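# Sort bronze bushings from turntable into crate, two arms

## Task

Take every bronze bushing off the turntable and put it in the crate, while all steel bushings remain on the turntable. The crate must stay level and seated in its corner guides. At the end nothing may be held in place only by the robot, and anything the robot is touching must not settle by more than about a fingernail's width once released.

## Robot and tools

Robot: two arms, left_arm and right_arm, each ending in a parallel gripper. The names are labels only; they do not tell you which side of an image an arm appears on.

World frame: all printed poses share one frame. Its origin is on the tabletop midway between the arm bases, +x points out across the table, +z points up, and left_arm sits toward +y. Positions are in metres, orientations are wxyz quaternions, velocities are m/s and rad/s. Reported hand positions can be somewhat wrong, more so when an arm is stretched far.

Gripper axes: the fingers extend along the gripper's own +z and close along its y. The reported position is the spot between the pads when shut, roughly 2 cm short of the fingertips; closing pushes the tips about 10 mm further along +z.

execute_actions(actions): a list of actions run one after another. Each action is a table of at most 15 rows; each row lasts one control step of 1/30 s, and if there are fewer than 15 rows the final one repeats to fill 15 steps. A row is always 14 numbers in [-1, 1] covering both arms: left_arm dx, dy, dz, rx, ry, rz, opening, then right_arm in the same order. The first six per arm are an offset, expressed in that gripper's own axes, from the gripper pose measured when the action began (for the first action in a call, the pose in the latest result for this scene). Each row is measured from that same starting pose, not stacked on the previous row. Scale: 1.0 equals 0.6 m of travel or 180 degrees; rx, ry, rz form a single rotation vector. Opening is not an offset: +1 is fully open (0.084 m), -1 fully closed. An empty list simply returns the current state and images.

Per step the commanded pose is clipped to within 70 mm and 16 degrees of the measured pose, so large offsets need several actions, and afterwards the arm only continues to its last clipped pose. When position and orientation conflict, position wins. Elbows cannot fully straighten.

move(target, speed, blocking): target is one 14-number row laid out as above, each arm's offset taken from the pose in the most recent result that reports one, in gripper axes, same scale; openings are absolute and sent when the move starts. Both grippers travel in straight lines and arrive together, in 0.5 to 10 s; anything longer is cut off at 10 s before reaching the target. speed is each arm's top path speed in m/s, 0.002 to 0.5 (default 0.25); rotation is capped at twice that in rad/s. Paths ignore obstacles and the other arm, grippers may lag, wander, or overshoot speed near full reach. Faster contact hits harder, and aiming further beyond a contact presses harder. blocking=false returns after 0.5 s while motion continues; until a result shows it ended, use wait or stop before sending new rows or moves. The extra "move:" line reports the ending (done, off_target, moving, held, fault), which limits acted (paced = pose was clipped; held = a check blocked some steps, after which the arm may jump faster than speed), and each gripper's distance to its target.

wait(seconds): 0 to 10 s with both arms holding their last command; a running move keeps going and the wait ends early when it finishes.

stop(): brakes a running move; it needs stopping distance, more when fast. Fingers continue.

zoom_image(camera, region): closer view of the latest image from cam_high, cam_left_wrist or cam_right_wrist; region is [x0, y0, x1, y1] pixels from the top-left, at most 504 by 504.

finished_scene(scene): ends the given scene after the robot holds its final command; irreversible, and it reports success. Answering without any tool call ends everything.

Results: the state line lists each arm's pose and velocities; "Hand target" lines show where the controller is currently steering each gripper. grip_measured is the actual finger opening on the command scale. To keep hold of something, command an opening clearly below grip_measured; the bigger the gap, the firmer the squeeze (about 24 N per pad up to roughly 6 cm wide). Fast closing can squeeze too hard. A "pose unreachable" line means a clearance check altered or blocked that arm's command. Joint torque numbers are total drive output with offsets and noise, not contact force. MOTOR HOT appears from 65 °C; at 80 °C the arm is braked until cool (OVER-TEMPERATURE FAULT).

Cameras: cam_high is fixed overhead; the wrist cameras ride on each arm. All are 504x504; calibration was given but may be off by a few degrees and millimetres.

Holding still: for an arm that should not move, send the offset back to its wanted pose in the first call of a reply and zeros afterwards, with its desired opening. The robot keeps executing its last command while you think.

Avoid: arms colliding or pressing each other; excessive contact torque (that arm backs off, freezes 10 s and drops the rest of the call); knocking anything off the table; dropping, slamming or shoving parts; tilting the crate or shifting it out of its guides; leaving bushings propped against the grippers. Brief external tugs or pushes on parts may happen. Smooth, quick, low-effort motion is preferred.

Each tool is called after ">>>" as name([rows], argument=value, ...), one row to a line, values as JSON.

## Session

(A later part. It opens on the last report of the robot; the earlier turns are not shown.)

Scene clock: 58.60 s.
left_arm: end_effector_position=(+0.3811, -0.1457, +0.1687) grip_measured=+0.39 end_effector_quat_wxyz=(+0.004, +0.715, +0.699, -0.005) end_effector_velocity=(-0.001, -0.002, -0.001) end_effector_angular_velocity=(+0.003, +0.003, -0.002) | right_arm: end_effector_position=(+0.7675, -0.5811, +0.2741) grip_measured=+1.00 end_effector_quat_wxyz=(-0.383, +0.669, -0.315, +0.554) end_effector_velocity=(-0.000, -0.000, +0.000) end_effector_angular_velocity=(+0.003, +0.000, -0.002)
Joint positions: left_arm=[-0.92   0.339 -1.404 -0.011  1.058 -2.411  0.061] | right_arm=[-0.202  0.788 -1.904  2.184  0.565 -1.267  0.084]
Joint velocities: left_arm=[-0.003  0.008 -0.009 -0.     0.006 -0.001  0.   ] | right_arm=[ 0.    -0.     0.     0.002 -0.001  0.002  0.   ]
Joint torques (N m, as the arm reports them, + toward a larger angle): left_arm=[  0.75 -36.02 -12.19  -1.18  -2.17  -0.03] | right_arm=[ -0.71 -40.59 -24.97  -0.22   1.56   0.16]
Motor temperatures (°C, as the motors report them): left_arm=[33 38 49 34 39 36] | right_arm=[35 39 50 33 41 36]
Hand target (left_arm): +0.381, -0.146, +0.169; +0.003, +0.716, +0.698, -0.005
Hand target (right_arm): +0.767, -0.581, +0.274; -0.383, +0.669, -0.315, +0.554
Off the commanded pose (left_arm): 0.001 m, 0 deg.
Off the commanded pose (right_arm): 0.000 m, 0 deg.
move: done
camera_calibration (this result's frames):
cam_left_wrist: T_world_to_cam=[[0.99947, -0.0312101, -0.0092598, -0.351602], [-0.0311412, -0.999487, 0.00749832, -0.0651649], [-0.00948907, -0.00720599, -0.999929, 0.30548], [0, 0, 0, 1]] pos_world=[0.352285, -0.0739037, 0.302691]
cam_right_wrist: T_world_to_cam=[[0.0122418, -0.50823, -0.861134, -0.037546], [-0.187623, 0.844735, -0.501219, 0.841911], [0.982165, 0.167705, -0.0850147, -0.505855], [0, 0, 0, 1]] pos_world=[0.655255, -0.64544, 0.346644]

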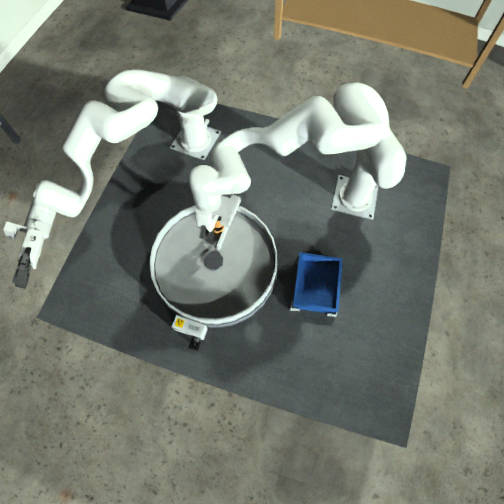

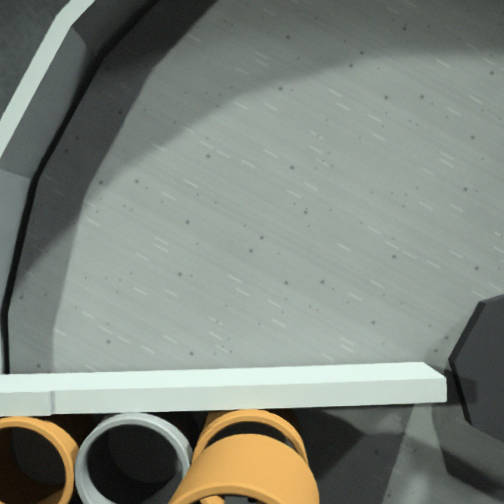

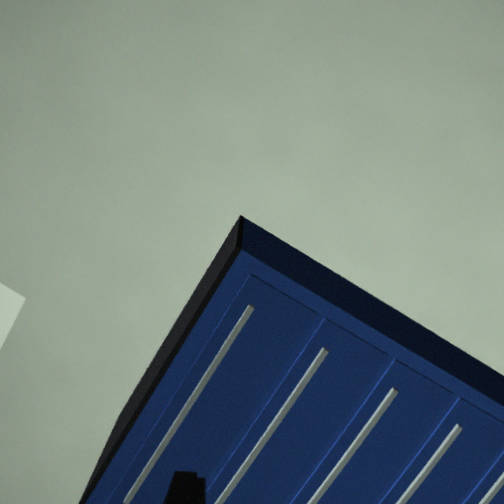

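>>> move(target=[0.665,0.092,-0.03,0,0,0,-1,0,0,0,0,0,0,1], speed=0.3)

>>> move(target=[0,0,0.19,0,0,0,-1,0,0,0,0,0,0,1], speed=0.08)

Scene clock: 69.03 s.
left_arm: end_effector_position=(+0.4457, +0.2514, +0.1809) grip_measured=-0.73 end_effector_quat_wxyz=(+0.003, +0.716, +0.698, -0.005) end_effector_velocity=(+0.002, +0.003, +0.001) end_effector_angular_velocity=(-0.001, -0.003, +0.002) | right_arm: end_effector_position=(+0.7675, -0.5811, +0.2741) grip_measured=+1.00 end_effector_quat_wxyz=(-0.383, +0.669, -0.315, +0.554) end_effector_velocity=(+0.000, -0.000, +0.001) end_effector_angular_velocity=(+0.001, -0.002, -0.001)
Joint positions: left_arm=[-0.121 -0.112 -0.878 -0.014  0.992 -1.609  0.012] | right_arm=[-0.202  0.788 -1.904  2.184  0.565 -1.267  0.084]
Joint velocities: left_arm=[ 0.008  0.001 -0.005 -0.001  0.001  0.006  0.   ] | right_arm=[-0.    -0.001 -0.001  0.002 -0.    -0.001 -0.   ]
Joint torques (N m, as the arm reports them, + toward a larger angle): left_arm=[ -0.56 -22.87 -12.06  -1.12  -2.35   0.34] | right_arm=[ -0.7  -40.33 -25.03  -0.33   1.43   0.23]
Motor temperatures (°C, as the motors report them): left_arm=[33 39 50 34 39 36] | right_arm=[35 39 50 33 41 36]
Hand target (left_arm): +0.446, +0.252, +0.181; +0.003, +0.716, +0.699, -0.005
Hand target (right_arm): +0.767, -0.581, +0.274; -0.383, +0.669, -0.315, +0.554
Off the commanded pose (left_arm): 0.001 m, 0 deg.
Off the commanded pose (right_arm): 0.000 m, 0 deg.
move: done
camera_calibration (this result's frames):
cam_left_wrist: T_world_to_cam=[[0.999437, -0.0319772, -0.0101616, -0.403289], [-0.0319116, -0.999469, 0.00655665, 0.334086], [-0.0103659, -0.00622869, -0.999927, 0.321258], [0, 0, 0, 1]] pos_world=[0.417053, 0.323014, 0.314946]
cam_right_wrist: T_world_to_cam=[[0.0122418, -0.50823, -0.861134, -0.0375461], [-0.187623, 0.844735, -0.501219, 0.841911], [0.982165, 0.167705, -0.0850147, -0.505855], [0, 0, 0, 1]] pos_world=[0.655255, -0.64544, 0.346644]

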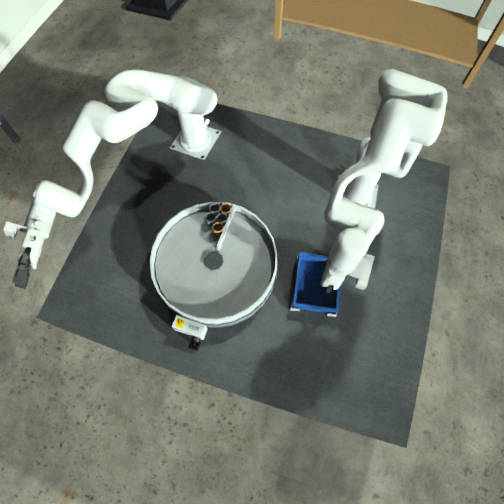

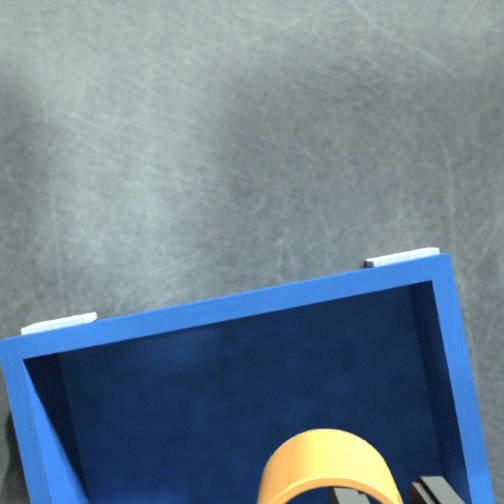

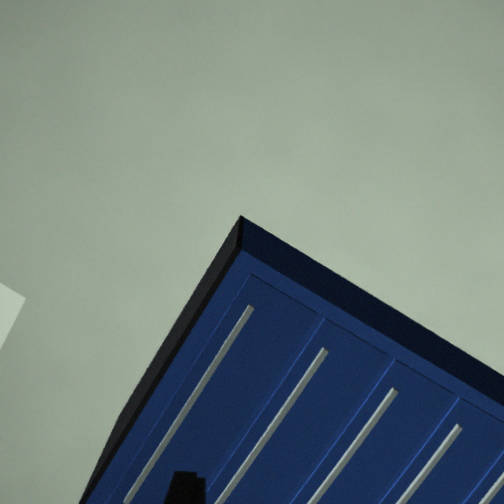

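Scene clock: 70.87 s.
left_arm: end_effector_position=(+0.4458, +0.2498, +0.0673) grip_measured=-0.73 end_effector_quat_wxyz=(+0.003, +0.716, +0.698, -0.005) end_effector_velocity=(-0.001, -0.001, -0.003) end_effector_angular_velocity=(-0.000, +0.003, -0.002) | right_arm: end_effector_position=(+0.7675, -0.5811, +0.2741) grip_measured=+1.00 end_effector_quat_wxyz=(-0.383, +0.669, -0.315, +0.554) end_effector_velocity=(+0.000, -0.000, +0.001) end_effector_angular_velocity=(-0.001, -0.001, +0.001)
Joint positions: left_arm=[-0.126  0.099 -0.748 -0.02   0.651 -1.606  0.012] | right_arm=[-0.202  0.788 -1.904  2.184  0.565 -1.267  0.084]
Joint velocities: left_arm=[-0.002  0.004  0.003 -0.001 -0.004  0.001 -0.   ] | right_arm=[-0.    -0.001 -0.    -0.002  0.     0.001 -0.   ]
Joint torques (N m, as the arm reports them, + toward a larger angle): left_arm=[  0.71 -25.27 -10.72  -0.8   -2.11   0.11] | right_arm=[ -0.77 -40.36 -24.91  -0.39   1.51   0.21]
Motor temperatures (°C, as the motors report them): left_arm=[33 39 49 34 39 36] | right_arm=[35 39 50 33 41 36]
Hand target (left_arm): +0.446, +0.250, +0.067; +0.003, +0.716, +0.698, -0.005
Hand target (right_arm): +0.767, -0.581, +0.274; -0.383, +0.669, -0.315, +0.554
Off the commanded pose (left_arm): 0.001 m, 0 deg.
Off the commanded pose (right_arm): 0.000 m, 0 deg.
move: done
camera_calibration (this result's frames):
cam_left_wrist: T_world_to_cam=[[0.999431, -0.0323807, -0.00945784, -0.404502], [-0.0323153, -0.999453, 0.00698677, 0.333369], [-0.0096789, -0.00667716, -0.999931, 0.207497], [0, 0, 0, 1]] pos_world=[0.417053, 0.321474, 0.201328]
cam_right_wrist: T_world_to_cam=[[0.0122419, -0.50823, -0.861134, -0.0375461], [-0.187623, 0.844735, -0.501219, 0.841911], [0.982165, 0.167705, -0.0850146, -0.505855], [0, 0, 0, 1]] pos_world=[0.655255, -0.64544, 0.346645]

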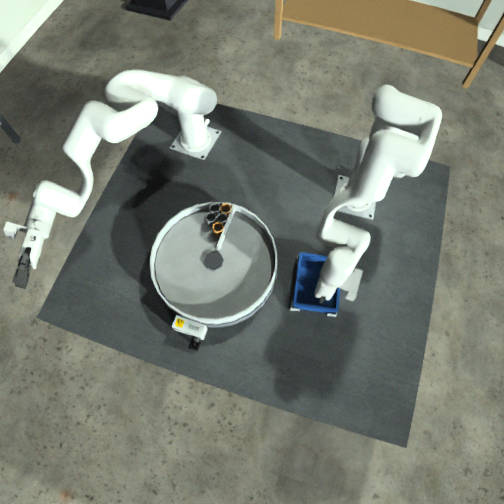

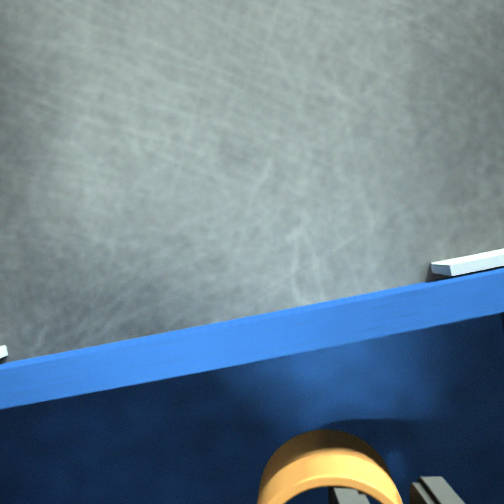

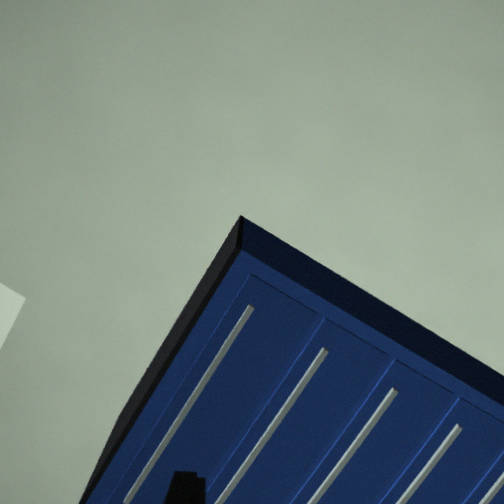

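Press down lightly, open, then lift slowly.

>>> move(target=[0,0,0.02,0,0,0,-1,0,0,0,0,0,0,1], speed=0.03)

>>> execute_actions([
  [[0,0,0,0,0,0,-0.3,0,0,0,0,0,0,1]],
  [[0,0,0,0,0,0,-0.3,0,0,0,0,0,0,1]],
])

>>> move(target=[0,0,-0.1,0,0,0,-0.3,0,0,0,0,0,0,1], speed=0.08)

Scene clock: 77.60 s.
left_arm: end_effector_position=(+0.4463, +0.2495, +0.0560) grip_measured=-0.73 end_effector_quat_wxyz=(+0.004, +0.716, +0.698, -0.005) end_effector_velocity=(+0.002, -0.001, -0.001) end_effector_angular_velocity=(-0.001, -0.005, -0.000) | right_arm: end_effector_position=(+0.7675, -0.5811, +0.2741) grip_measured=+1.00 end_effector_quat_wxyz=(-0.383, +0.669, -0.315, +0.554) end_effector_velocity=(-0.000, -0.000, -0.001) end_effector_angular_velocity=(-0.003, +0.002, -0.000)
Joint positions: left_arm=[-0.126  0.128 -0.743 -0.021  0.616 -1.605  0.012] | right_arm=[-0.202  0.788 -1.904  2.184  0.565 -1.267  0.084]
Joint velocities: left_arm=[-0.001  0.004 -0.001 -0.001 -0.008 -0.    -0.   ] | right_arm=[-0.    -0.     0.001 -0.002 -0.002 -0.001 -0.   ]
Joint torques (N m, as the arm reports them, + toward a larger angle): left_arm=[  0.08 -24.73  -9.21  -1.08  -2.     0.17] | right_arm=[ -1.03 -40.72 -25.18  -0.33   1.54   0.21]
Motor temperatures (°C, as the motors report them): left_arm=[33 38 49 34 39 36] | right_arm=[35 39 51 33 41 36]
Hand target (left_arm): +0.446, +0.250, +0.055; +0.003, +0.716, +0.698, -0.005
Hand target (right_arm): +0.767, -0.581, +0.274; -0.383, +0.669, -0.315, +0.554
Off the commanded pose (left_arm): 0.001 m, 0 deg.
Off the commanded pose (right_arm): 0.000 m, 0 deg.
move: done
camera_calibration (this result's frames):
cam_left_wrist: T_world_to_cam=[[0.999442, -0.0324132, -0.00808095, -0.405174], [-0.0323561, -0.999451, 0.00709574, 0.333268], [-0.00830651, -0.00683031, -0.999942, 0.195615], [0, 0, 0, 1]] pos_world=[0.417356, 0.321288, 0.189965]
cam_right_wrist: T_world_to_cam=[[0.0122418, -0.50823, -0.861134, -0.0375461], [-0.187623, 0.844735, -0.501219, 0.841911], [0.982165, 0.167705, -0.0850147, -0.505855], [0, 0, 0, 1]] pos_world=[0.655255, -0.64544, 0.346644]

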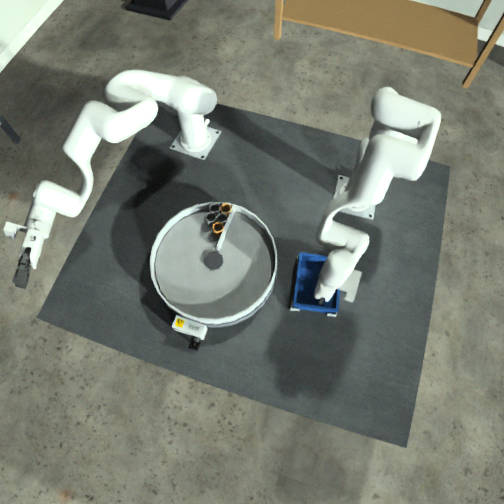

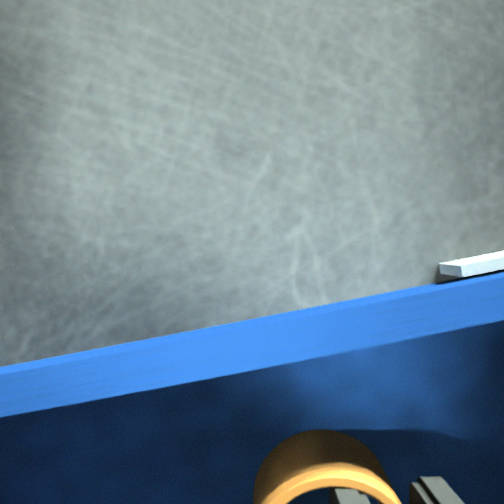

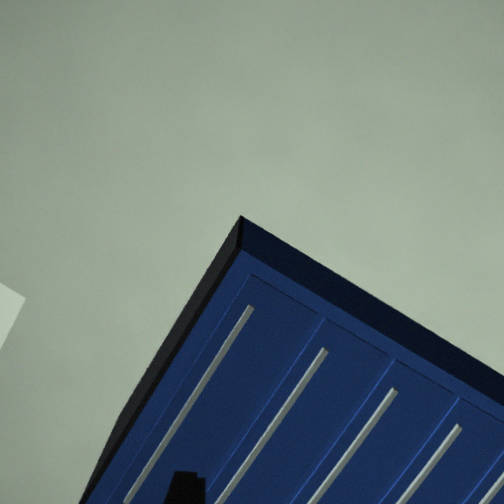

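Scene clock: 78.60 s.
left_arm: end_effector_position=(+0.4462, +0.2496, +0.0559) grip_measured=-0.32 end_effector_quat_wxyz=(+0.004, +0.716, +0.698, -0.005) end_effector_velocity=(-0.001, +0.000, -0.000) end_effector_angular_velocity=(+0.000, +0.001, -0.000) | right_arm: end_effector_position=(+0.7675, -0.5811, +0.2741) grip_measured=+1.00 end_effector_quat_wxyz=(-0.383, +0.669, -0.315, +0.554) end_effector_velocity=(+0.000, -0.000, -0.001) end_effector_angular_velocity=(+0.002, +0.000, -0.001)
Joint positions: left_arm=[-0.126  0.128 -0.743 -0.021  0.616 -1.605  0.03 ] | right_arm=[-0.202  0.788 -1.904  2.184  0.565 -1.267  0.084]
Joint velocities: left_arm=[ 0.001 -0.     0.001  0.     0.     0.001 -0.   ] | right_arm=[ 0.     0.001 -0.001  0.002 -0.     0.     0.   ]
Joint torques (N m, as the arm reports them, + toward a larger angle): left_arm=[  0.91 -26.5  -10.08  -1.46  -2.32   0.29] | right_arm=[ -0.65 -40.86 -24.98  -0.2    1.6    0.11]
Motor temperatures (°C, as the motors report them): left_arm=[33 38 48 34 39 36] | right_arm=[35 39 51 33 41 36]
Hand target (left_arm): +0.446, +0.250, +0.056; +0.004, +0.716, +0.698, -0.005
Hand target (right_arm): +0.767, -0.581, +0.274; -0.383, +0.669, -0.315, +0.554
Off the commanded pose (left_arm): 0.000 m, 0 deg.
Off the commanded pose (right_arm): 0.000 m, 0 deg.
camera_calibration (this result's frames):
cam_left_wrist: T_world_to_cam=[[0.99944, -0.0324114, -0.00832931, -0.405075], [-0.0323527, -0.999451, 0.00708619, 0.333272], [-0.00855441, -0.00681275, -0.99994, 0.195635], [0, 0, 0, 1]] pos_world=[0.417304, 0.321292, 0.189887]
cam_right_wrist: T_world_to_cam=[[0.0122423, -0.50823, -0.861134, -0.0375461], [-0.187623, 0.844735, -0.501219, 0.841911], [0.982165, 0.167705, -0.0850143, -0.505855], [0, 0, 0, 1]] pos_world=[0.655255, -0.64544, 0.346645]

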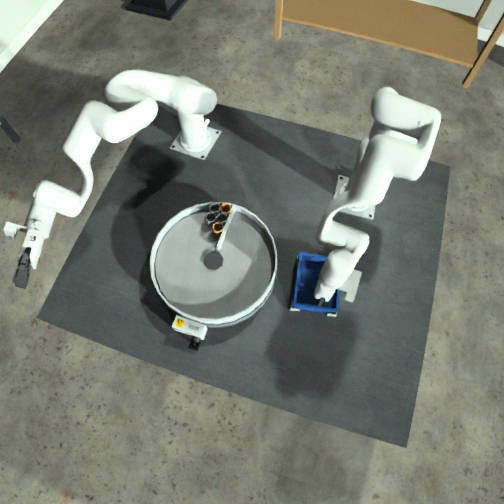

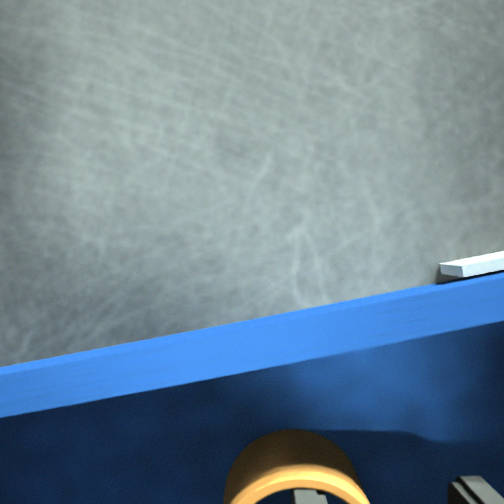

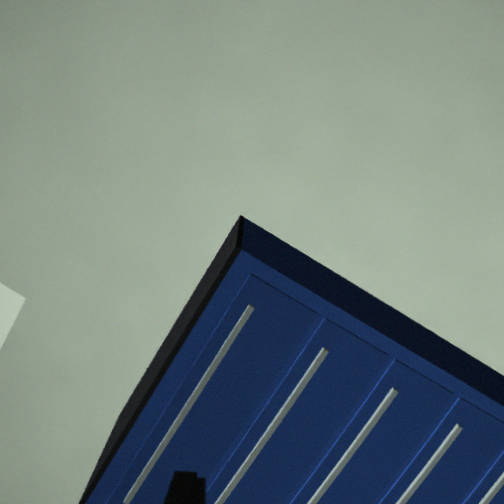

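Scene clock: 79.73 s.
left_arm: end_effector_position=(+0.4459, +0.2504, +0.1154) grip_measured=-0.32 end_effector_quat_wxyz=(+0.003, +0.716, +0.698, -0.005) end_effector_velocity=(+0.000, -0.000, +0.002) end_effector_angular_velocity=(-0.001, -0.000, +0.000) | right_arm: end_effector_position=(+0.7675, -0.5811, +0.2741) grip_measured=+1.00 end_effector_quat_wxyz=(-0.383, +0.669, -0.315, +0.554) end_effector_velocity=(-0.000, +0.000, -0.000) end_effector_angular_velocity=(-0.001, +0.000, +0.001)
Joint positions: left_arm=[-0.124 -0.007 -0.787 -0.017  0.795 -1.608  0.03 ] | right_arm=[-0.202  0.788 -1.904  2.184  0.565 -1.267  0.084]
Joint velocities: left_arm=[-0.001 -0.003 -0.003 -0.001  0.007 -0.     0.   ] | right_arm=[ 0.    -0.     0.    -0.     0.    -0.001  0.   ]
Joint torques (N m, as the arm reports them, + toward a larger angle): left_arm=[ -0.09 -25.32 -11.32  -0.8   -2.52   0.07] | right_arm=[ -0.78 -40.44 -25.02  -0.2    1.6    0.09]
Motor temperatures (°C, as the motors report them): left_arm=[33 38 48 34 39 36] | right_arm=[35 39 51 33 41 36]
Hand target (left_arm): +0.446, +0.250, +0.116; +0.004, +0.716, +0.698, -0.005
Hand target (right_arm): +0.767, -0.581, +0.274; -0.383, +0.669, -0.315, +0.554
Off the commanded pose (left_arm): 0.001 m, 0 deg.
Off the commanded pose (right_arm): 0.000 m, 0 deg.
move: done
camera_calibration (this result's frames):
cam_left_wrist: T_world_to_cam=[[0.999439, -0.032226, -0.0090698, -0.404256], [-0.0321648, -0.999459, 0.00681757, 0.333657], [-0.0092846, -0.00652202, -0.999936, 0.255398], [0, 0, 0, 1]] pos_world=[0.417132, 0.322115, 0.24944]
cam_right_wrist: T_world_to_cam=[[0.0122424, -0.50823, -0.861134, -0.0375461], [-0.187623, 0.844735, -0.501219, 0.841911], [0.982165, 0.167705, -0.0850141, -0.505855], [0, 0, 0, 1]] pos_world=[0.655255, -0.64544, 0.346645]

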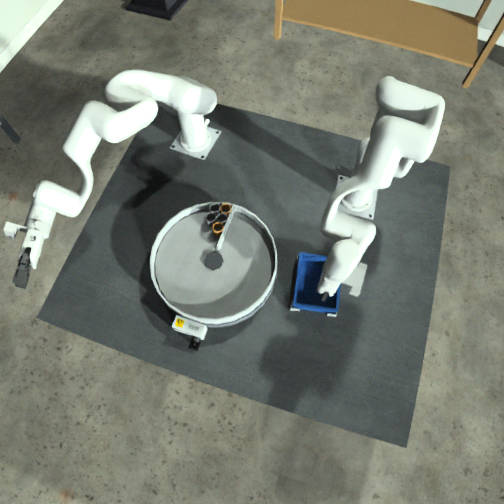

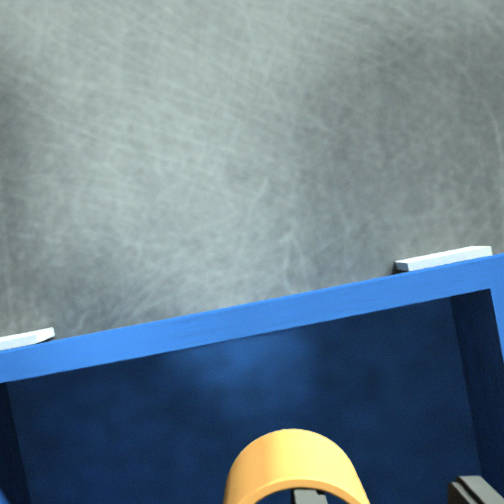

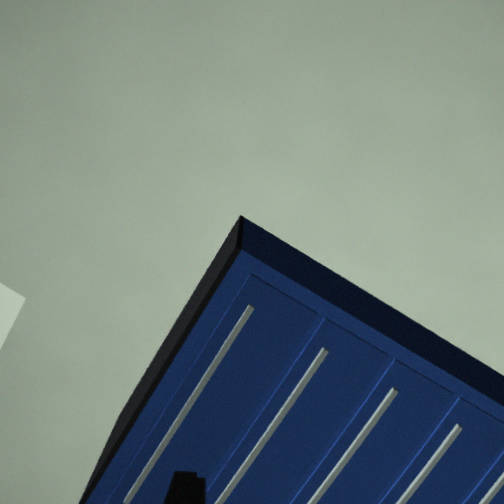

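>>> move(target=[0,0,0.09,0,0,0,-0.3,0,0,0,0,0,0,1], speed=0.1)

>>> move(target=[0,-0.15,0,0,0,0,-0.3,0,0,0,0,0,0,1], speed=0.04)

Scene clock: 86.27 s.
left_arm: end_effector_position=(+0.4462, +0.2496, +0.0619) grip_measured=-0.32 end_effector_quat_wxyz=(+0.004, +0.716, +0.698, -0.005) end_effector_velocity=(-0.000, -0.000, -0.002) end_effector_angular_velocity=(+0.000, +0.002, -0.000) | right_arm: end_effector_position=(+0.7675, -0.5811, +0.2741) grip_measured=+1.00 end_effector_quat_wxyz=(-0.383, +0.669, -0.315, +0.554) end_effector_velocity=(-0.000, -0.000, -0.000) end_effector_angular_velocity=(+0.002, +0.001, -0.001)
Joint positions: left_arm=[-0.126  0.113 -0.746 -0.02   0.634 -1.605  0.03 ] | right_arm=[-0.202  0.788 -1.904  2.184  0.565 -1.267  0.084]
Joint velocities: left_arm=[-0.     0.005  0.002 -0.    -0.005  0.     0.   ] | right_arm=[ 0.    -0.     0.001  0.    -0.001  0.002 -0.   ]
Joint torques (N m, as the arm reports them, + toward a larger angle): left_arm=[ -0.06 -26.44 -10.29  -0.94  -2.05   0.16] | right_arm=[ -0.74 -40.64 -24.98  -0.32   1.55   0.18]
Motor temperatures (°C, as the motors report them): left_arm=[33 38 48 34 39 36] | right_arm=[35 39 51 33 41 36]
Hand target (left_arm): +0.446, +0.250, +0.061; +0.003, +0.716, +0.698, -0.005
Hand target (right_arm): +0.767, -0.581, +0.274; -0.383, +0.669, -0.315, +0.554
Off the commanded pose (left_arm): 0.001 m, 0 deg.
Off the commanded pose (right_arm): 0.000 m, 0 deg.
move: done
camera_calibration (this result's frames):
cam_left_wrist: T_world_to_cam=[[0.999441, -0.0323908, -0.00824708, -0.405021], [-0.0323328, -0.999452, 0.00706175, 0.333309], [-0.0084713, -0.00679115, -0.999941, 0.201579], [0, 0, 0, 1]] pos_world=[0.417279, 0.321376, 0.195873]
cam_right_wrist: T_world_to_cam=[[0.0122424, -0.50823, -0.861134, -0.0375459], [-0.187623, 0.844735, -0.501219, 0.841911], [0.982165, 0.167705, -0.085014, -0.505855], [0, 0, 0, 1]] pos_world=[0.655255, -0.64544, 0.346645]

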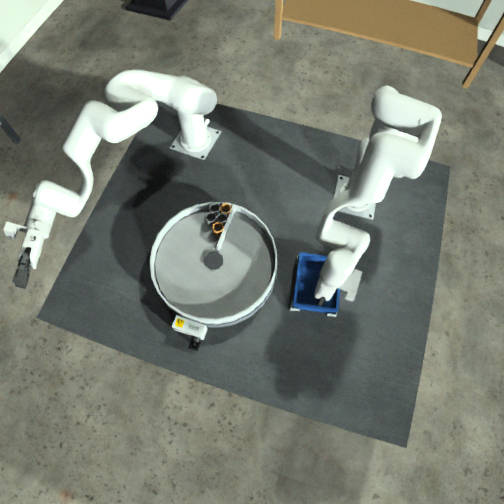

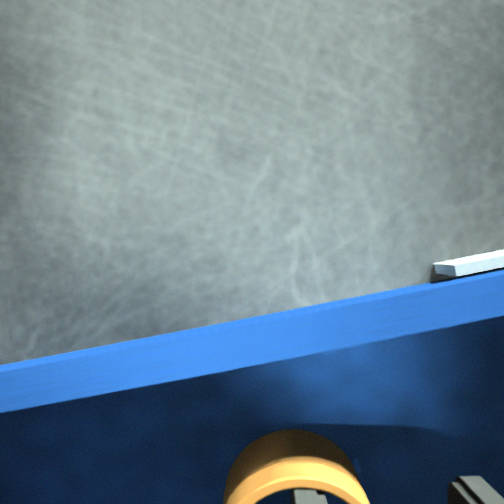

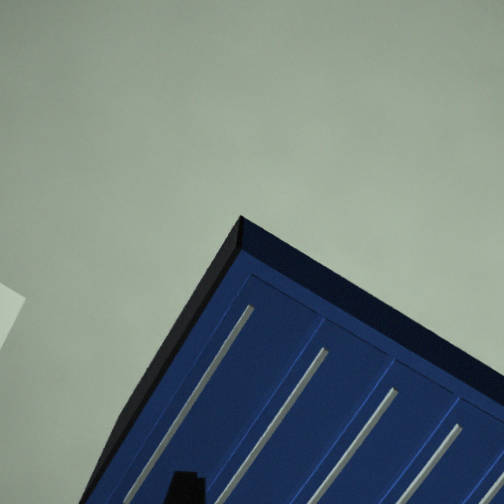

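Scene clock: 88.93 s.
left_arm: end_effector_position=(+0.3569, +0.2519, +0.0622) grip_measured=-0.32 end_effector_quat_wxyz=(+0.004, +0.716, +0.698, -0.004) end_effector_velocity=(-0.004, -0.000, -0.002) end_effector_angular_velocity=(+0.001, +0.009, -0.002) | right_arm: end_effector_position=(+0.7675, -0.5811, +0.2741) grip_measured=+1.00 end_effector_quat_wxyz=(-0.383, +0.669, -0.315, +0.554) end_effector_velocity=(-0.000, -0.000, -0.000) end_effector_angular_velocity=(-0.001, +0.000, -0.000)
Joint positions: left_arm=[-0.14  -0.162 -0.423 -0.022  0.583 -1.617  0.03 ] | right_arm=[-0.202  0.788 -1.904  2.184  0.565 -1.267  0.084]
Joint velocities: left_arm=[-0.001 -0.001  0.006 -0.     0.003  0.001 -0.   ] | right_arm=[-0.     0.    -0.    -0.    -0.001 -0.001 -0.   ]
Joint torques (N m, as the arm reports them, + toward a larger angle): left_arm=[ -0.54 -15.54  -7.04  -1.48  -0.2    0.14] | right_arm=[ -1.   -40.72 -25.14  -0.55   1.58   0.22]
Motor temperatures (°C, as the motors report them): left_arm=[33 38 48 34 39 36] | right_arm=[35 39 51 33 41 36]
Hand target (left_arm): +0.356, +0.252, +0.062; +0.004, +0.716, +0.698, -0.005
Hand target (right_arm): +0.767, -0.581, +0.274; -0.383, +0.669, -0.315, +0.554
Off the commanded pose (left_arm): 0.001 m, 0 deg.
Off the commanded pose (right_arm): 0.000 m, 0 deg.
move: done
camera_calibration (this result's frames):
cam_left_wrist: T_world_to_cam=[[0.999455, -0.0323853, -0.00642408, -0.315875], [-0.0323387, -0.999451, 0.00723118, 0.332639], [-0.00665474, -0.00701949, -0.999953, 0.200575], [0, 0, 0, 1]] pos_world=[0.327794, 0.323634, 0.196131]
cam_right_wrist: T_world_to_cam=[[0.0122423, -0.50823, -0.861135, -0.0375457], [-0.187623, 0.844735, -0.501218, 0.841911], [0.982165, 0.167705, -0.0850141, -0.505855], [0, 0, 0, 1]] pos_world=[0.655255, -0.64544, 0.346645]

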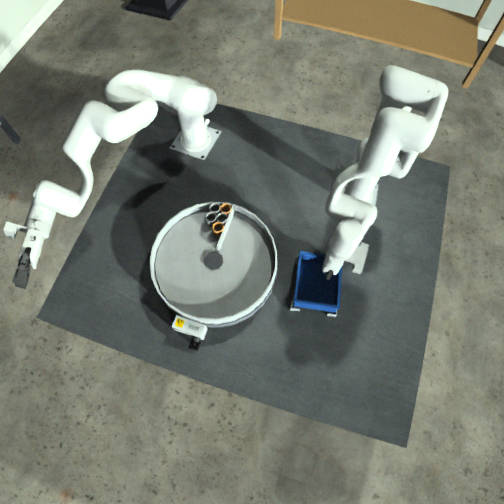

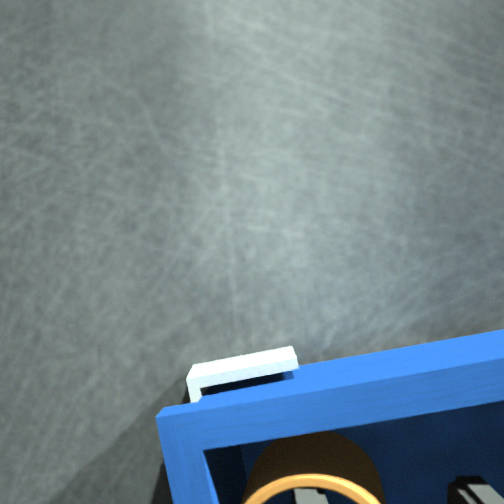

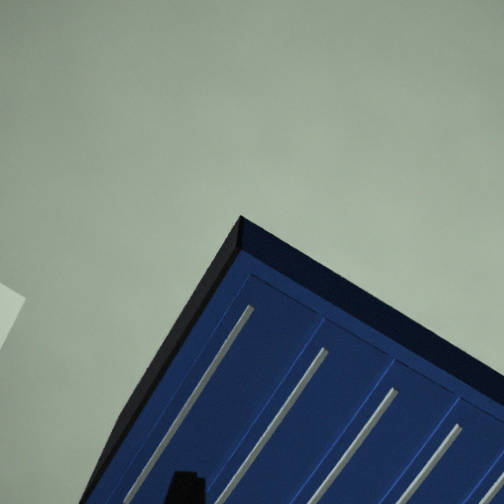

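Finger now centred. Lift.

>>> move(target=[0,0,-0.2,0,0,0,-0.3,0,0,0,0,0,0,1], speed=0.1)

Scene clock: 93.17 s.
left_arm: end_effector_position=(+0.3565, +0.2536, +0.1817) grip_measured=-0.32 end_effector_quat_wxyz=(+0.004, +0.716, +0.698, -0.004) end_effector_velocity=(+0.001, +0.001, +0.003) end_effector_angular_velocity=(-0.000, -0.002, +0.001) | right_arm: end_effector_position=(+0.7675, -0.5811, +0.2741) grip_measured=+1.00 end_effector_quat_wxyz=(-0.383, +0.669, -0.315, +0.554) end_effector_velocity=(+0.000, +0.000, -0.001) end_effector_angular_velocity=(+0.001, +0.000, -0.000)
Joint positions: left_arm=[-0.133 -0.436 -0.58  -0.014  1.016 -1.622  0.03 ] | right_arm=[-0.202  0.788 -1.904  2.184  0.565 -1.267  0.084]
Joint velocities: left_arm=[ 0.002 -0.003 -0.006  0.     0.007  0.    -0.   ] | right_arm=[ 0.     0.001 -0.     0.001  0.    -0.     0.   ]
Joint torques (N m, as the arm reports them, + toward a larger angle): left_arm=[  0.17 -14.45 -12.4   -1.28  -2.18   0.11] | right_arm=[ -0.93 -40.44 -25.09  -0.35   1.7    0.25]
Motor temperatures (°C, as the motors report them): left_arm=[33 38 48 34 39 36] | right_arm=[35 39 51 33 41 36]
Hand target (left_arm): +0.357, +0.254, +0.182; +0.004, +0.716, +0.698, -0.004
Hand target (right_arm): +0.767, -0.581, +0.274; -0.383, +0.669, -0.315, +0.554
Off the commanded pose (left_arm): 0.001 m, 0 deg.
Off the commanded pose (right_arm): 0.000 m, 0 deg.
move: done
camera_calibration (this result's frames):
cam_left_wrist: T_world_to_cam=[[0.999466, -0.031883, -0.007201, -0.314578], [-0.0318351, -0.999471, 0.00666838, 0.333451], [-0.0074098, -0.00643557, -0.999952, 0.320191], [0, 0, 0, 1]] pos_world=[0.327398, 0.325305, 0.315687]
cam_right_wrist: T_world_to_cam=[[0.0122423, -0.50823, -0.861135, -0.0375457], [-0.187623, 0.844735, -0.501218, 0.841911], [0.982165, 0.167705, -0.085014, -0.505856], [0, 0, 0, 1]] pos_world=[0.655255, -0.64544, 0.346645]

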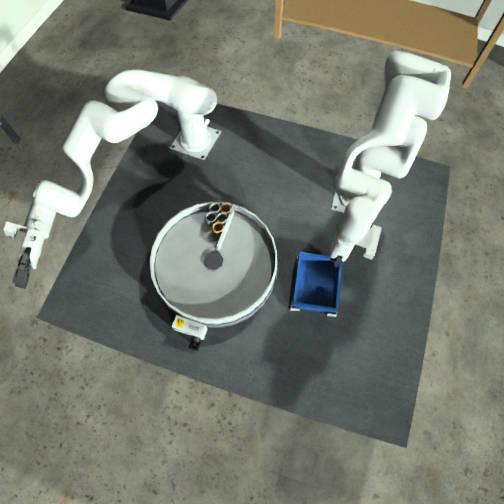

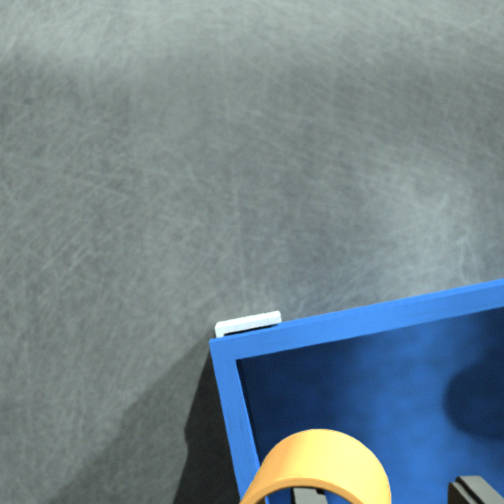

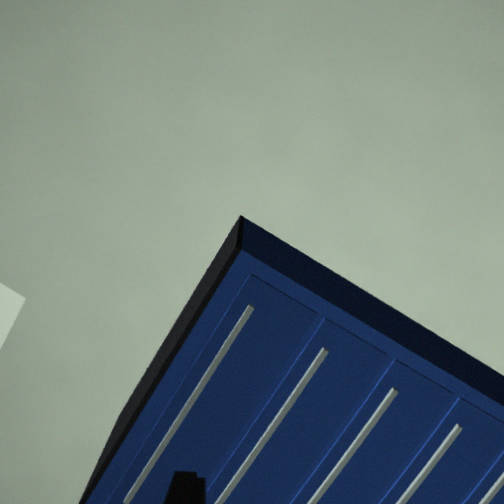

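>>> move(target=[-0.04,0.172,-0.03,0,0,0,1,-0.6,-0.25,-0.205,0,0,0,1], speed=0.3)

>>> move(target=[0,0,0,0,0,0,1,-0.6,-0.25,-0.205,0.278,-0.237,-0.364,1], speed=0.3)

Scene clock: 109.57 s.
left_arm: end_effector_position=(+0.4589, +0.2273, +0.2003) grip_measured=+1.00 end_effector_quat_wxyz=(+0.004, +0.716, +0.698, -0.004) end_effector_velocity=(+0.000, -0.000, -0.000) end_effector_angular_velocity=(+0.000, +0.001, -0.000) | right_arm: end_effector_position=(+0.5776, -0.2216, +0.2331) grip_measured=+1.00 end_effector_quat_wxyz=(-0.383, +0.670, -0.314, +0.553) end_effector_velocity=(-0.002, +0.003, -0.001) end_effector_angular_velocity=(-0.002, +0.000, -0.002)
Joint positions: left_arm=[-0.173 -0.085 -0.965 -0.013  1.048 -1.662  0.084] | right_arm=[ 0.41   0.217 -0.954  3.366  0.751 -2.248  0.084]
Joint velocities: left_arm=[-0.     0.002 -0.001  0.     0.    -0.    -0.   ] | right_arm=[ 0.009 -0.001  0.004  0.015  0.004 -0.011 -0.   ]
Joint torques (N m, as the arm reports them, + toward a larger angle): left_arm=[ -0.24 -24.3  -12.46  -1.21  -2.25  -0.15] | right_arm=[ -0.46 -26.97 -21.73   0.05   2.04   0.1 ]
Motor temperatures (°C, as the motors report them): left_arm=[33 37 49 34 39 36] | right_arm=[35 39 51 33 41 36]
Hand target (left_arm): +0.459, +0.227, +0.200; +0.004, +0.716, +0.698, -0.004
Hand target (right_arm): +0.577, -0.221, +0.233; -0.383, +0.670, -0.314, +0.553
Off the commanded pose (left_arm): 0.000 m, 0 deg.
Off the commanded pose (right_arm): 0.002 m, 0 deg.
move: done
camera_calibration (this result's frames):
cam_left_wrist: T_world_to_cam=[[0.999468, -0.0318104, -0.00712937, -0.417716], [-0.0317629, -0.999473, 0.00666946, 0.310255], [-0.00733778, -0.00643946, -0.999952, 0.339331], [0, 0, 0, 1]] pos_world=[0.429838, 0.298989, 0.334268]
cam_right_wrist: T_world_to_cam=[[0.0129539, -0.5084, -0.861024, 0.11177], [-0.189823, 0.844187, -0.501314, 0.483215], [0.981733, 0.169936, -0.0855707, -0.382237], [0, 0, 0, 1]] pos_world=[0.465532, -0.286144, 0.305771]

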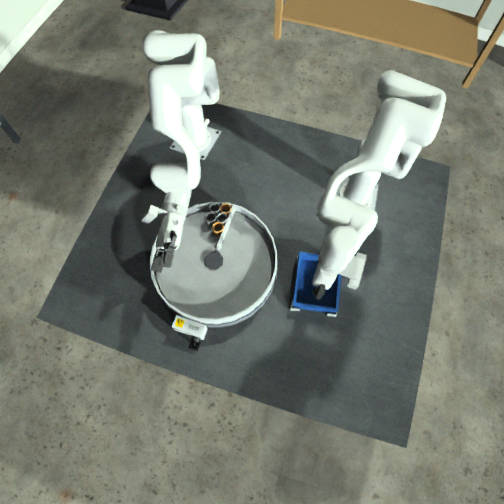

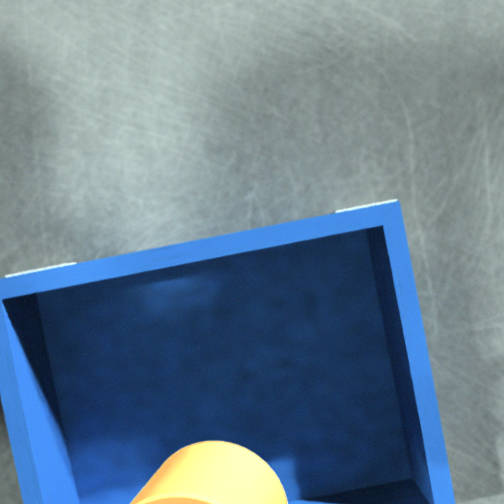

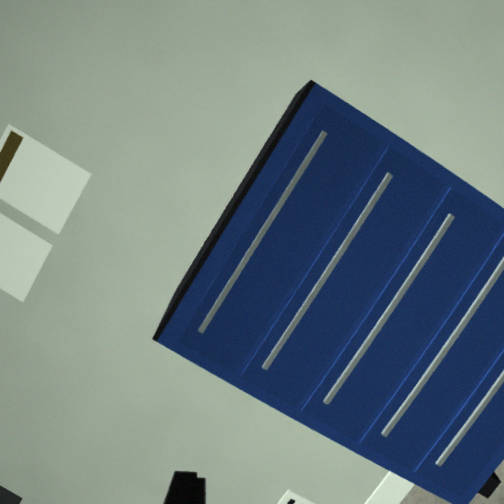

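Scene clock: 112.77 s.
left_arm: end_effector_position=(+0.4589, +0.2273, +0.2003) grip_measured=+1.00 end_effector_quat_wxyz=(+0.004, +0.716, +0.698, -0.004) end_effector_velocity=(-0.000, +0.001, -0.000) end_effector_angular_velocity=(+0.000, +0.001, +0.000) | right_arm: end_effector_position=(+0.3889, +0.1371, +0.1927) grip_measured=+1.00 end_effector_quat_wxyz=(-0.345, +0.658, +0.469, +0.477) end_effector_velocity=(-0.001, +0.002, -0.000) end_effector_angular_velocity=(-0.007, +0.002, +0.010)
Joint positions: left_arm=[-0.173 -0.085 -0.965 -0.013  1.048 -1.662  0.084] | right_arm=[ 0.909  0.416 -1.239  2.319  0.566 -2.535  0.084]
Joint velocities: left_arm=[ 0.001  0.    -0.     0.     0.001  0.001  0.   ] | right_arm=[ 0.003  0.004 -0.008 -0.022 -0.005  0.017  0.   ]
Joint torques (N m, as the arm reports them, + toward a larger angle): left_arm=[  0.44 -24.11 -12.46  -1.64  -2.29   0.2 ] | right_arm=[ -0.83 -31.52 -22.49  -0.24   1.44   0.31]
Motor temperatures (°C, as the motors report them): left_arm=[33 37 50 34 39 36] | right_arm=[35 39 51 33 41 36]
Hand target (left_arm): +0.459, +0.227, +0.200; +0.004, +0.716, +0.698, -0.004
Hand target (right_arm): +0.389, +0.138, +0.193; -0.345, +0.658, +0.470, +0.477
Off the commanded pose (left_arm): 0.000 m, 0 deg.
Off the commanded pose (right_arm): 0.002 m, 0 deg.
move: done
camera_calibration (this result's frames):
cam_left_wrist: T_world_to_cam=[[0.999469, -0.0318102, -0.00712923, -0.417716], [-0.0317627, -0.999473, 0.00666944, 0.310255], [-0.00733763, -0.00643945, -0.999952, 0.339331], [0, 0, 0, 1]] pos_world=[0.429839, 0.298989, 0.334268]
cam_right_wrist: T_world_to_cam=[[0.950005, -0.312116, -0.00858458, -0.293824], [-0.103, -0.287315, -0.952282, 0.332626], [0.294756, 0.905557, -0.305099, -0.0528069], [0, 0, 0, 1]] pos_world=[0.32896, 0.0516807, 0.29812]

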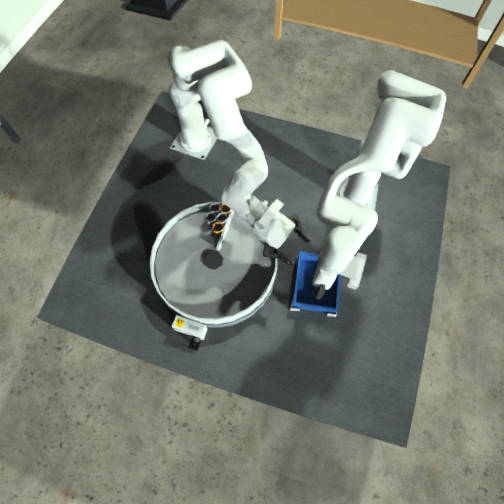

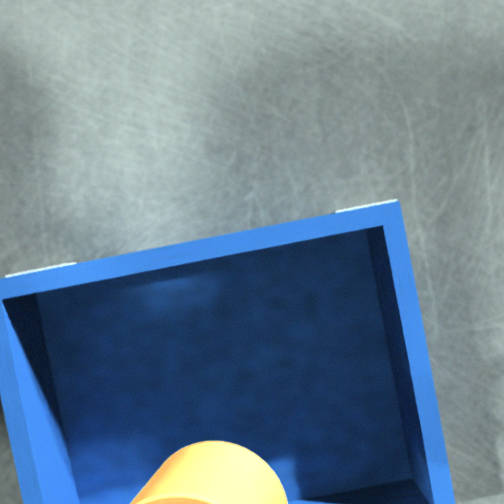

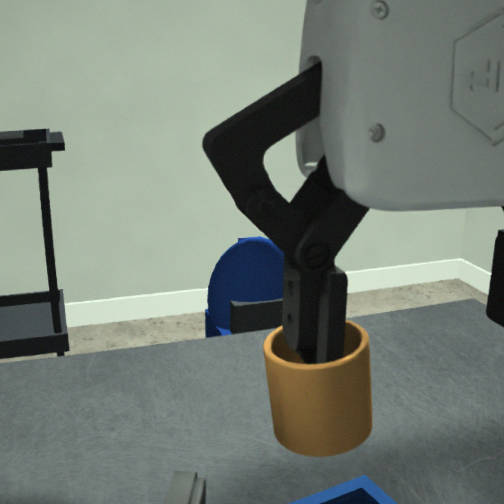

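>>> move(target=[0,0,0,0,0,0,1,0.025,-0.008,0.15,0,0,0,0.5], speed=0.1)

>>> execute_actions([
  [[0,0,0,0,0,0,1,0,0,0,0,0,0,-1]],
  [[0,0,0,0,0,0,1,0,0,0,0,0,0,-1]],
])

Scene clock: 119.80 s.
left_arm: end_effector_position=(+0.4589, +0.2273, +0.2003) grip_measured=+1.00 end_effector_quat_wxyz=(+0.004, +0.716, +0.698, -0.004) end_effector_velocity=(-0.000, +0.000, -0.000) end_effector_angular_velocity=(-0.001, +0.001, +0.002) | right_arm: end_effector_position=(+0.4134, +0.2241, +0.1801) grip_measured=+0.49 end_effector_quat_wxyz=(-0.345, +0.658, +0.469, +0.477) end_effector_velocity=(+0.000, +0.001, -0.001) end_effector_angular_velocity=(-0.001, +0.000, +0.001)
Joint positions: left_arm=[-0.173 -0.085 -0.965 -0.013  1.048 -1.662  0.084] | right_arm=[ 0.994  0.696 -1.64   2.291  0.437 -2.441  0.065]
Joint velocities: left_arm=[ 0.001  0.     0.001 -0.001 -0.001 -0.    -0.   ] | right_arm=[ 0.001  0.006 -0.007 -0.004 -0.002  0.004 -0.   ]
Joint torques (N m, as the arm reports them, + toward a larger angle): left_arm=[  0.12 -24.22 -12.55  -1.03  -2.1    0.18] | right_arm=[ -1.03 -37.54 -23.18  -0.24   1.33   0.14]
Motor temperatures (°C, as the motors report them): left_arm=[33 37 50 34 39 36] | right_arm=[35 39 50 33 41 36]
Hand target (left_arm): +0.459, +0.227, +0.200; +0.004, +0.716, +0.698, -0.004
Hand target (right_arm): +0.413, +0.224, +0.180; -0.345, +0.658, +0.469, +0.477
Off the commanded pose (left_arm): 0.000 m, 0 deg.
Off the commanded pose (right_arm): 0.001 m, 0 deg.
move: done
camera_calibration (this result's frames):
cam_left_wrist: T_world_to_cam=[[0.999469, -0.0318101, -0.00712951, -0.417716], [-0.0317627, -0.999473, 0.00666949, 0.310255], [-0.00733791, -0.0064395, -0.999952, 0.339331], [0, 0, 0, 1]] pos_world=[0.429838, 0.298989, 0.334268]
cam_right_wrist: T_world_to_cam=[[0.949855, -0.312582, -0.00827496, -0.289955], [-0.10273, -0.286956, -0.95242, 0.347993], [0.295335, 0.90551, -0.304678, -0.142989], [0, 0, 0, 1]] pos_world=[0.353394, 0.138701, 0.28547]

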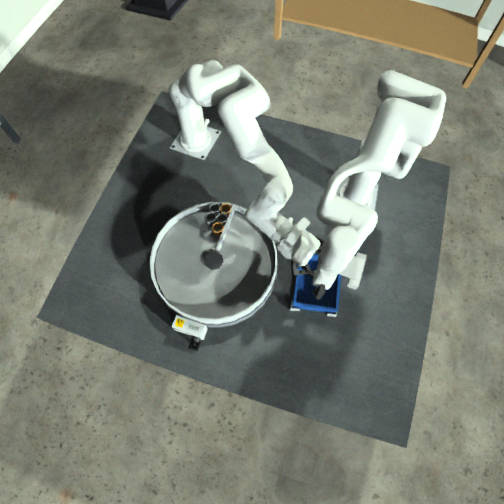

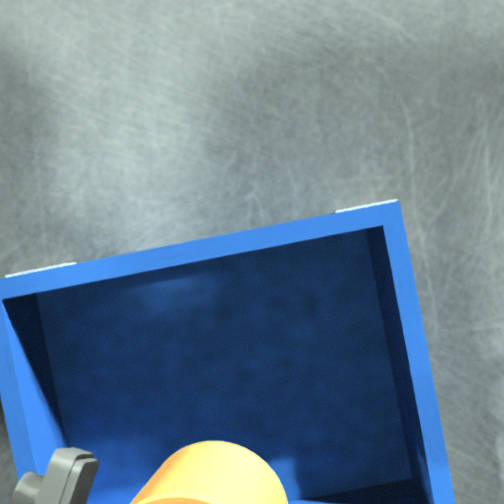

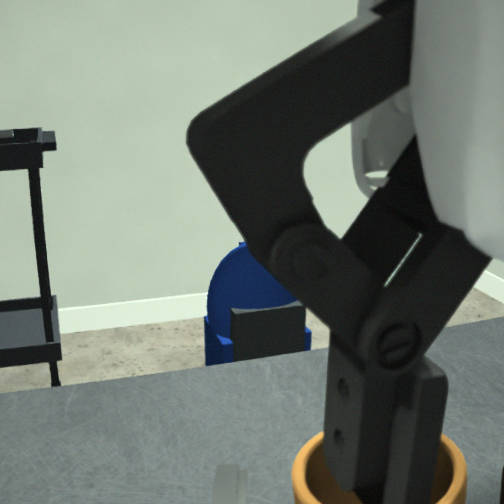

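Scene clock: 120.80 s.
left_arm: end_effector_position=(+0.4595, +0.2273, +0.2007) grip_measured=+1.00 end_effector_quat_wxyz=(+0.005, +0.716, +0.698, -0.004) end_effector_velocity=(+0.001, -0.000, +0.001) end_effector_angular_velocity=(-0.001, -0.001, +0.001) | right_arm: end_effector_position=(+0.4127, +0.2247, +0.1802) grip_measured=-0.14 end_effector_quat_wxyz=(-0.346, +0.658, +0.470, +0.477) end_effector_velocity=(-0.000, -0.000, -0.001) end_effector_angular_velocity=(-0.001, +0.001, -0.000)
Joint positions: left_arm=[-0.173 -0.085 -0.966 -0.013  1.048 -1.662  0.084] | right_arm=[ 0.995  0.696 -1.64   2.291  0.437 -2.441  0.038]
Joint velocities: left_arm=[ 0.    -0.    -0.001 -0.001 -0.    -0.    -0.   ] | right_arm=[-0.     0.001  0.     0.001 -0.    -0.    -0.   ]
Joint torques (N m, as the arm reports them, + toward a larger angle): left_arm=[ -0.65 -23.88 -11.08  -1.35  -0.4   -0.09] | right_arm=[ -4.67 -37.38 -23.99  -0.12   0.44   0.35]
Motor temperatures (°C, as the motors report them): left_arm=[33 37 50 34 39 36] | right_arm=[35 39 50 33 41 36]
Hand target (left_arm): +0.459, +0.227, +0.201; +0.005, +0.716, +0.698, -0.004
Hand target (right_arm): +0.413, +0.225, +0.180; -0.346, +0.658, +0.470, +0.477
Off the commanded pose (left_arm): 0.000 m, 0 deg.
Off the commanded pose (right_arm): 0.000 m, 0 deg.
camera_calibration (this result's frames):
cam_left_wrist: T_world_to_cam=[[0.999482, -0.0317318, -0.00527972, -0.41866], [-0.0316956, -0.999475, 0.00678827, 0.310196], [-0.00549234, -0.00661741, -0.999963, 0.338973], [0, 0, 0, 1]] pos_world=[0.430137, 0.298991, 0.334644]
cam_right_wrist: T_world_to_cam=[[0.95032, -0.311166, -0.00827204, -0.289569], [-0.10222, -0.286866, -0.952501, 0.347893], [0.294013, 0.906026, -0.304422, -0.142851], [0, 0, 0, 1]] pos_world=[0.352745, 0.139121, 0.285487]

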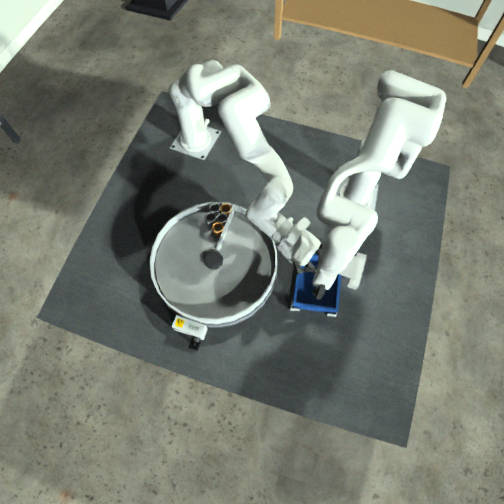

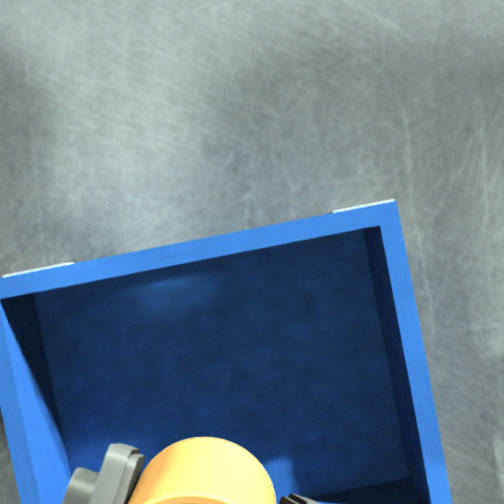

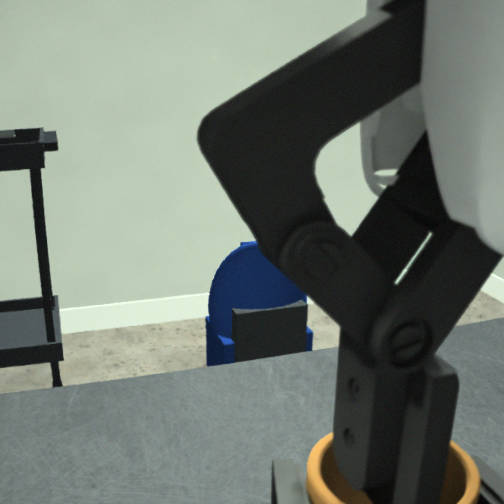

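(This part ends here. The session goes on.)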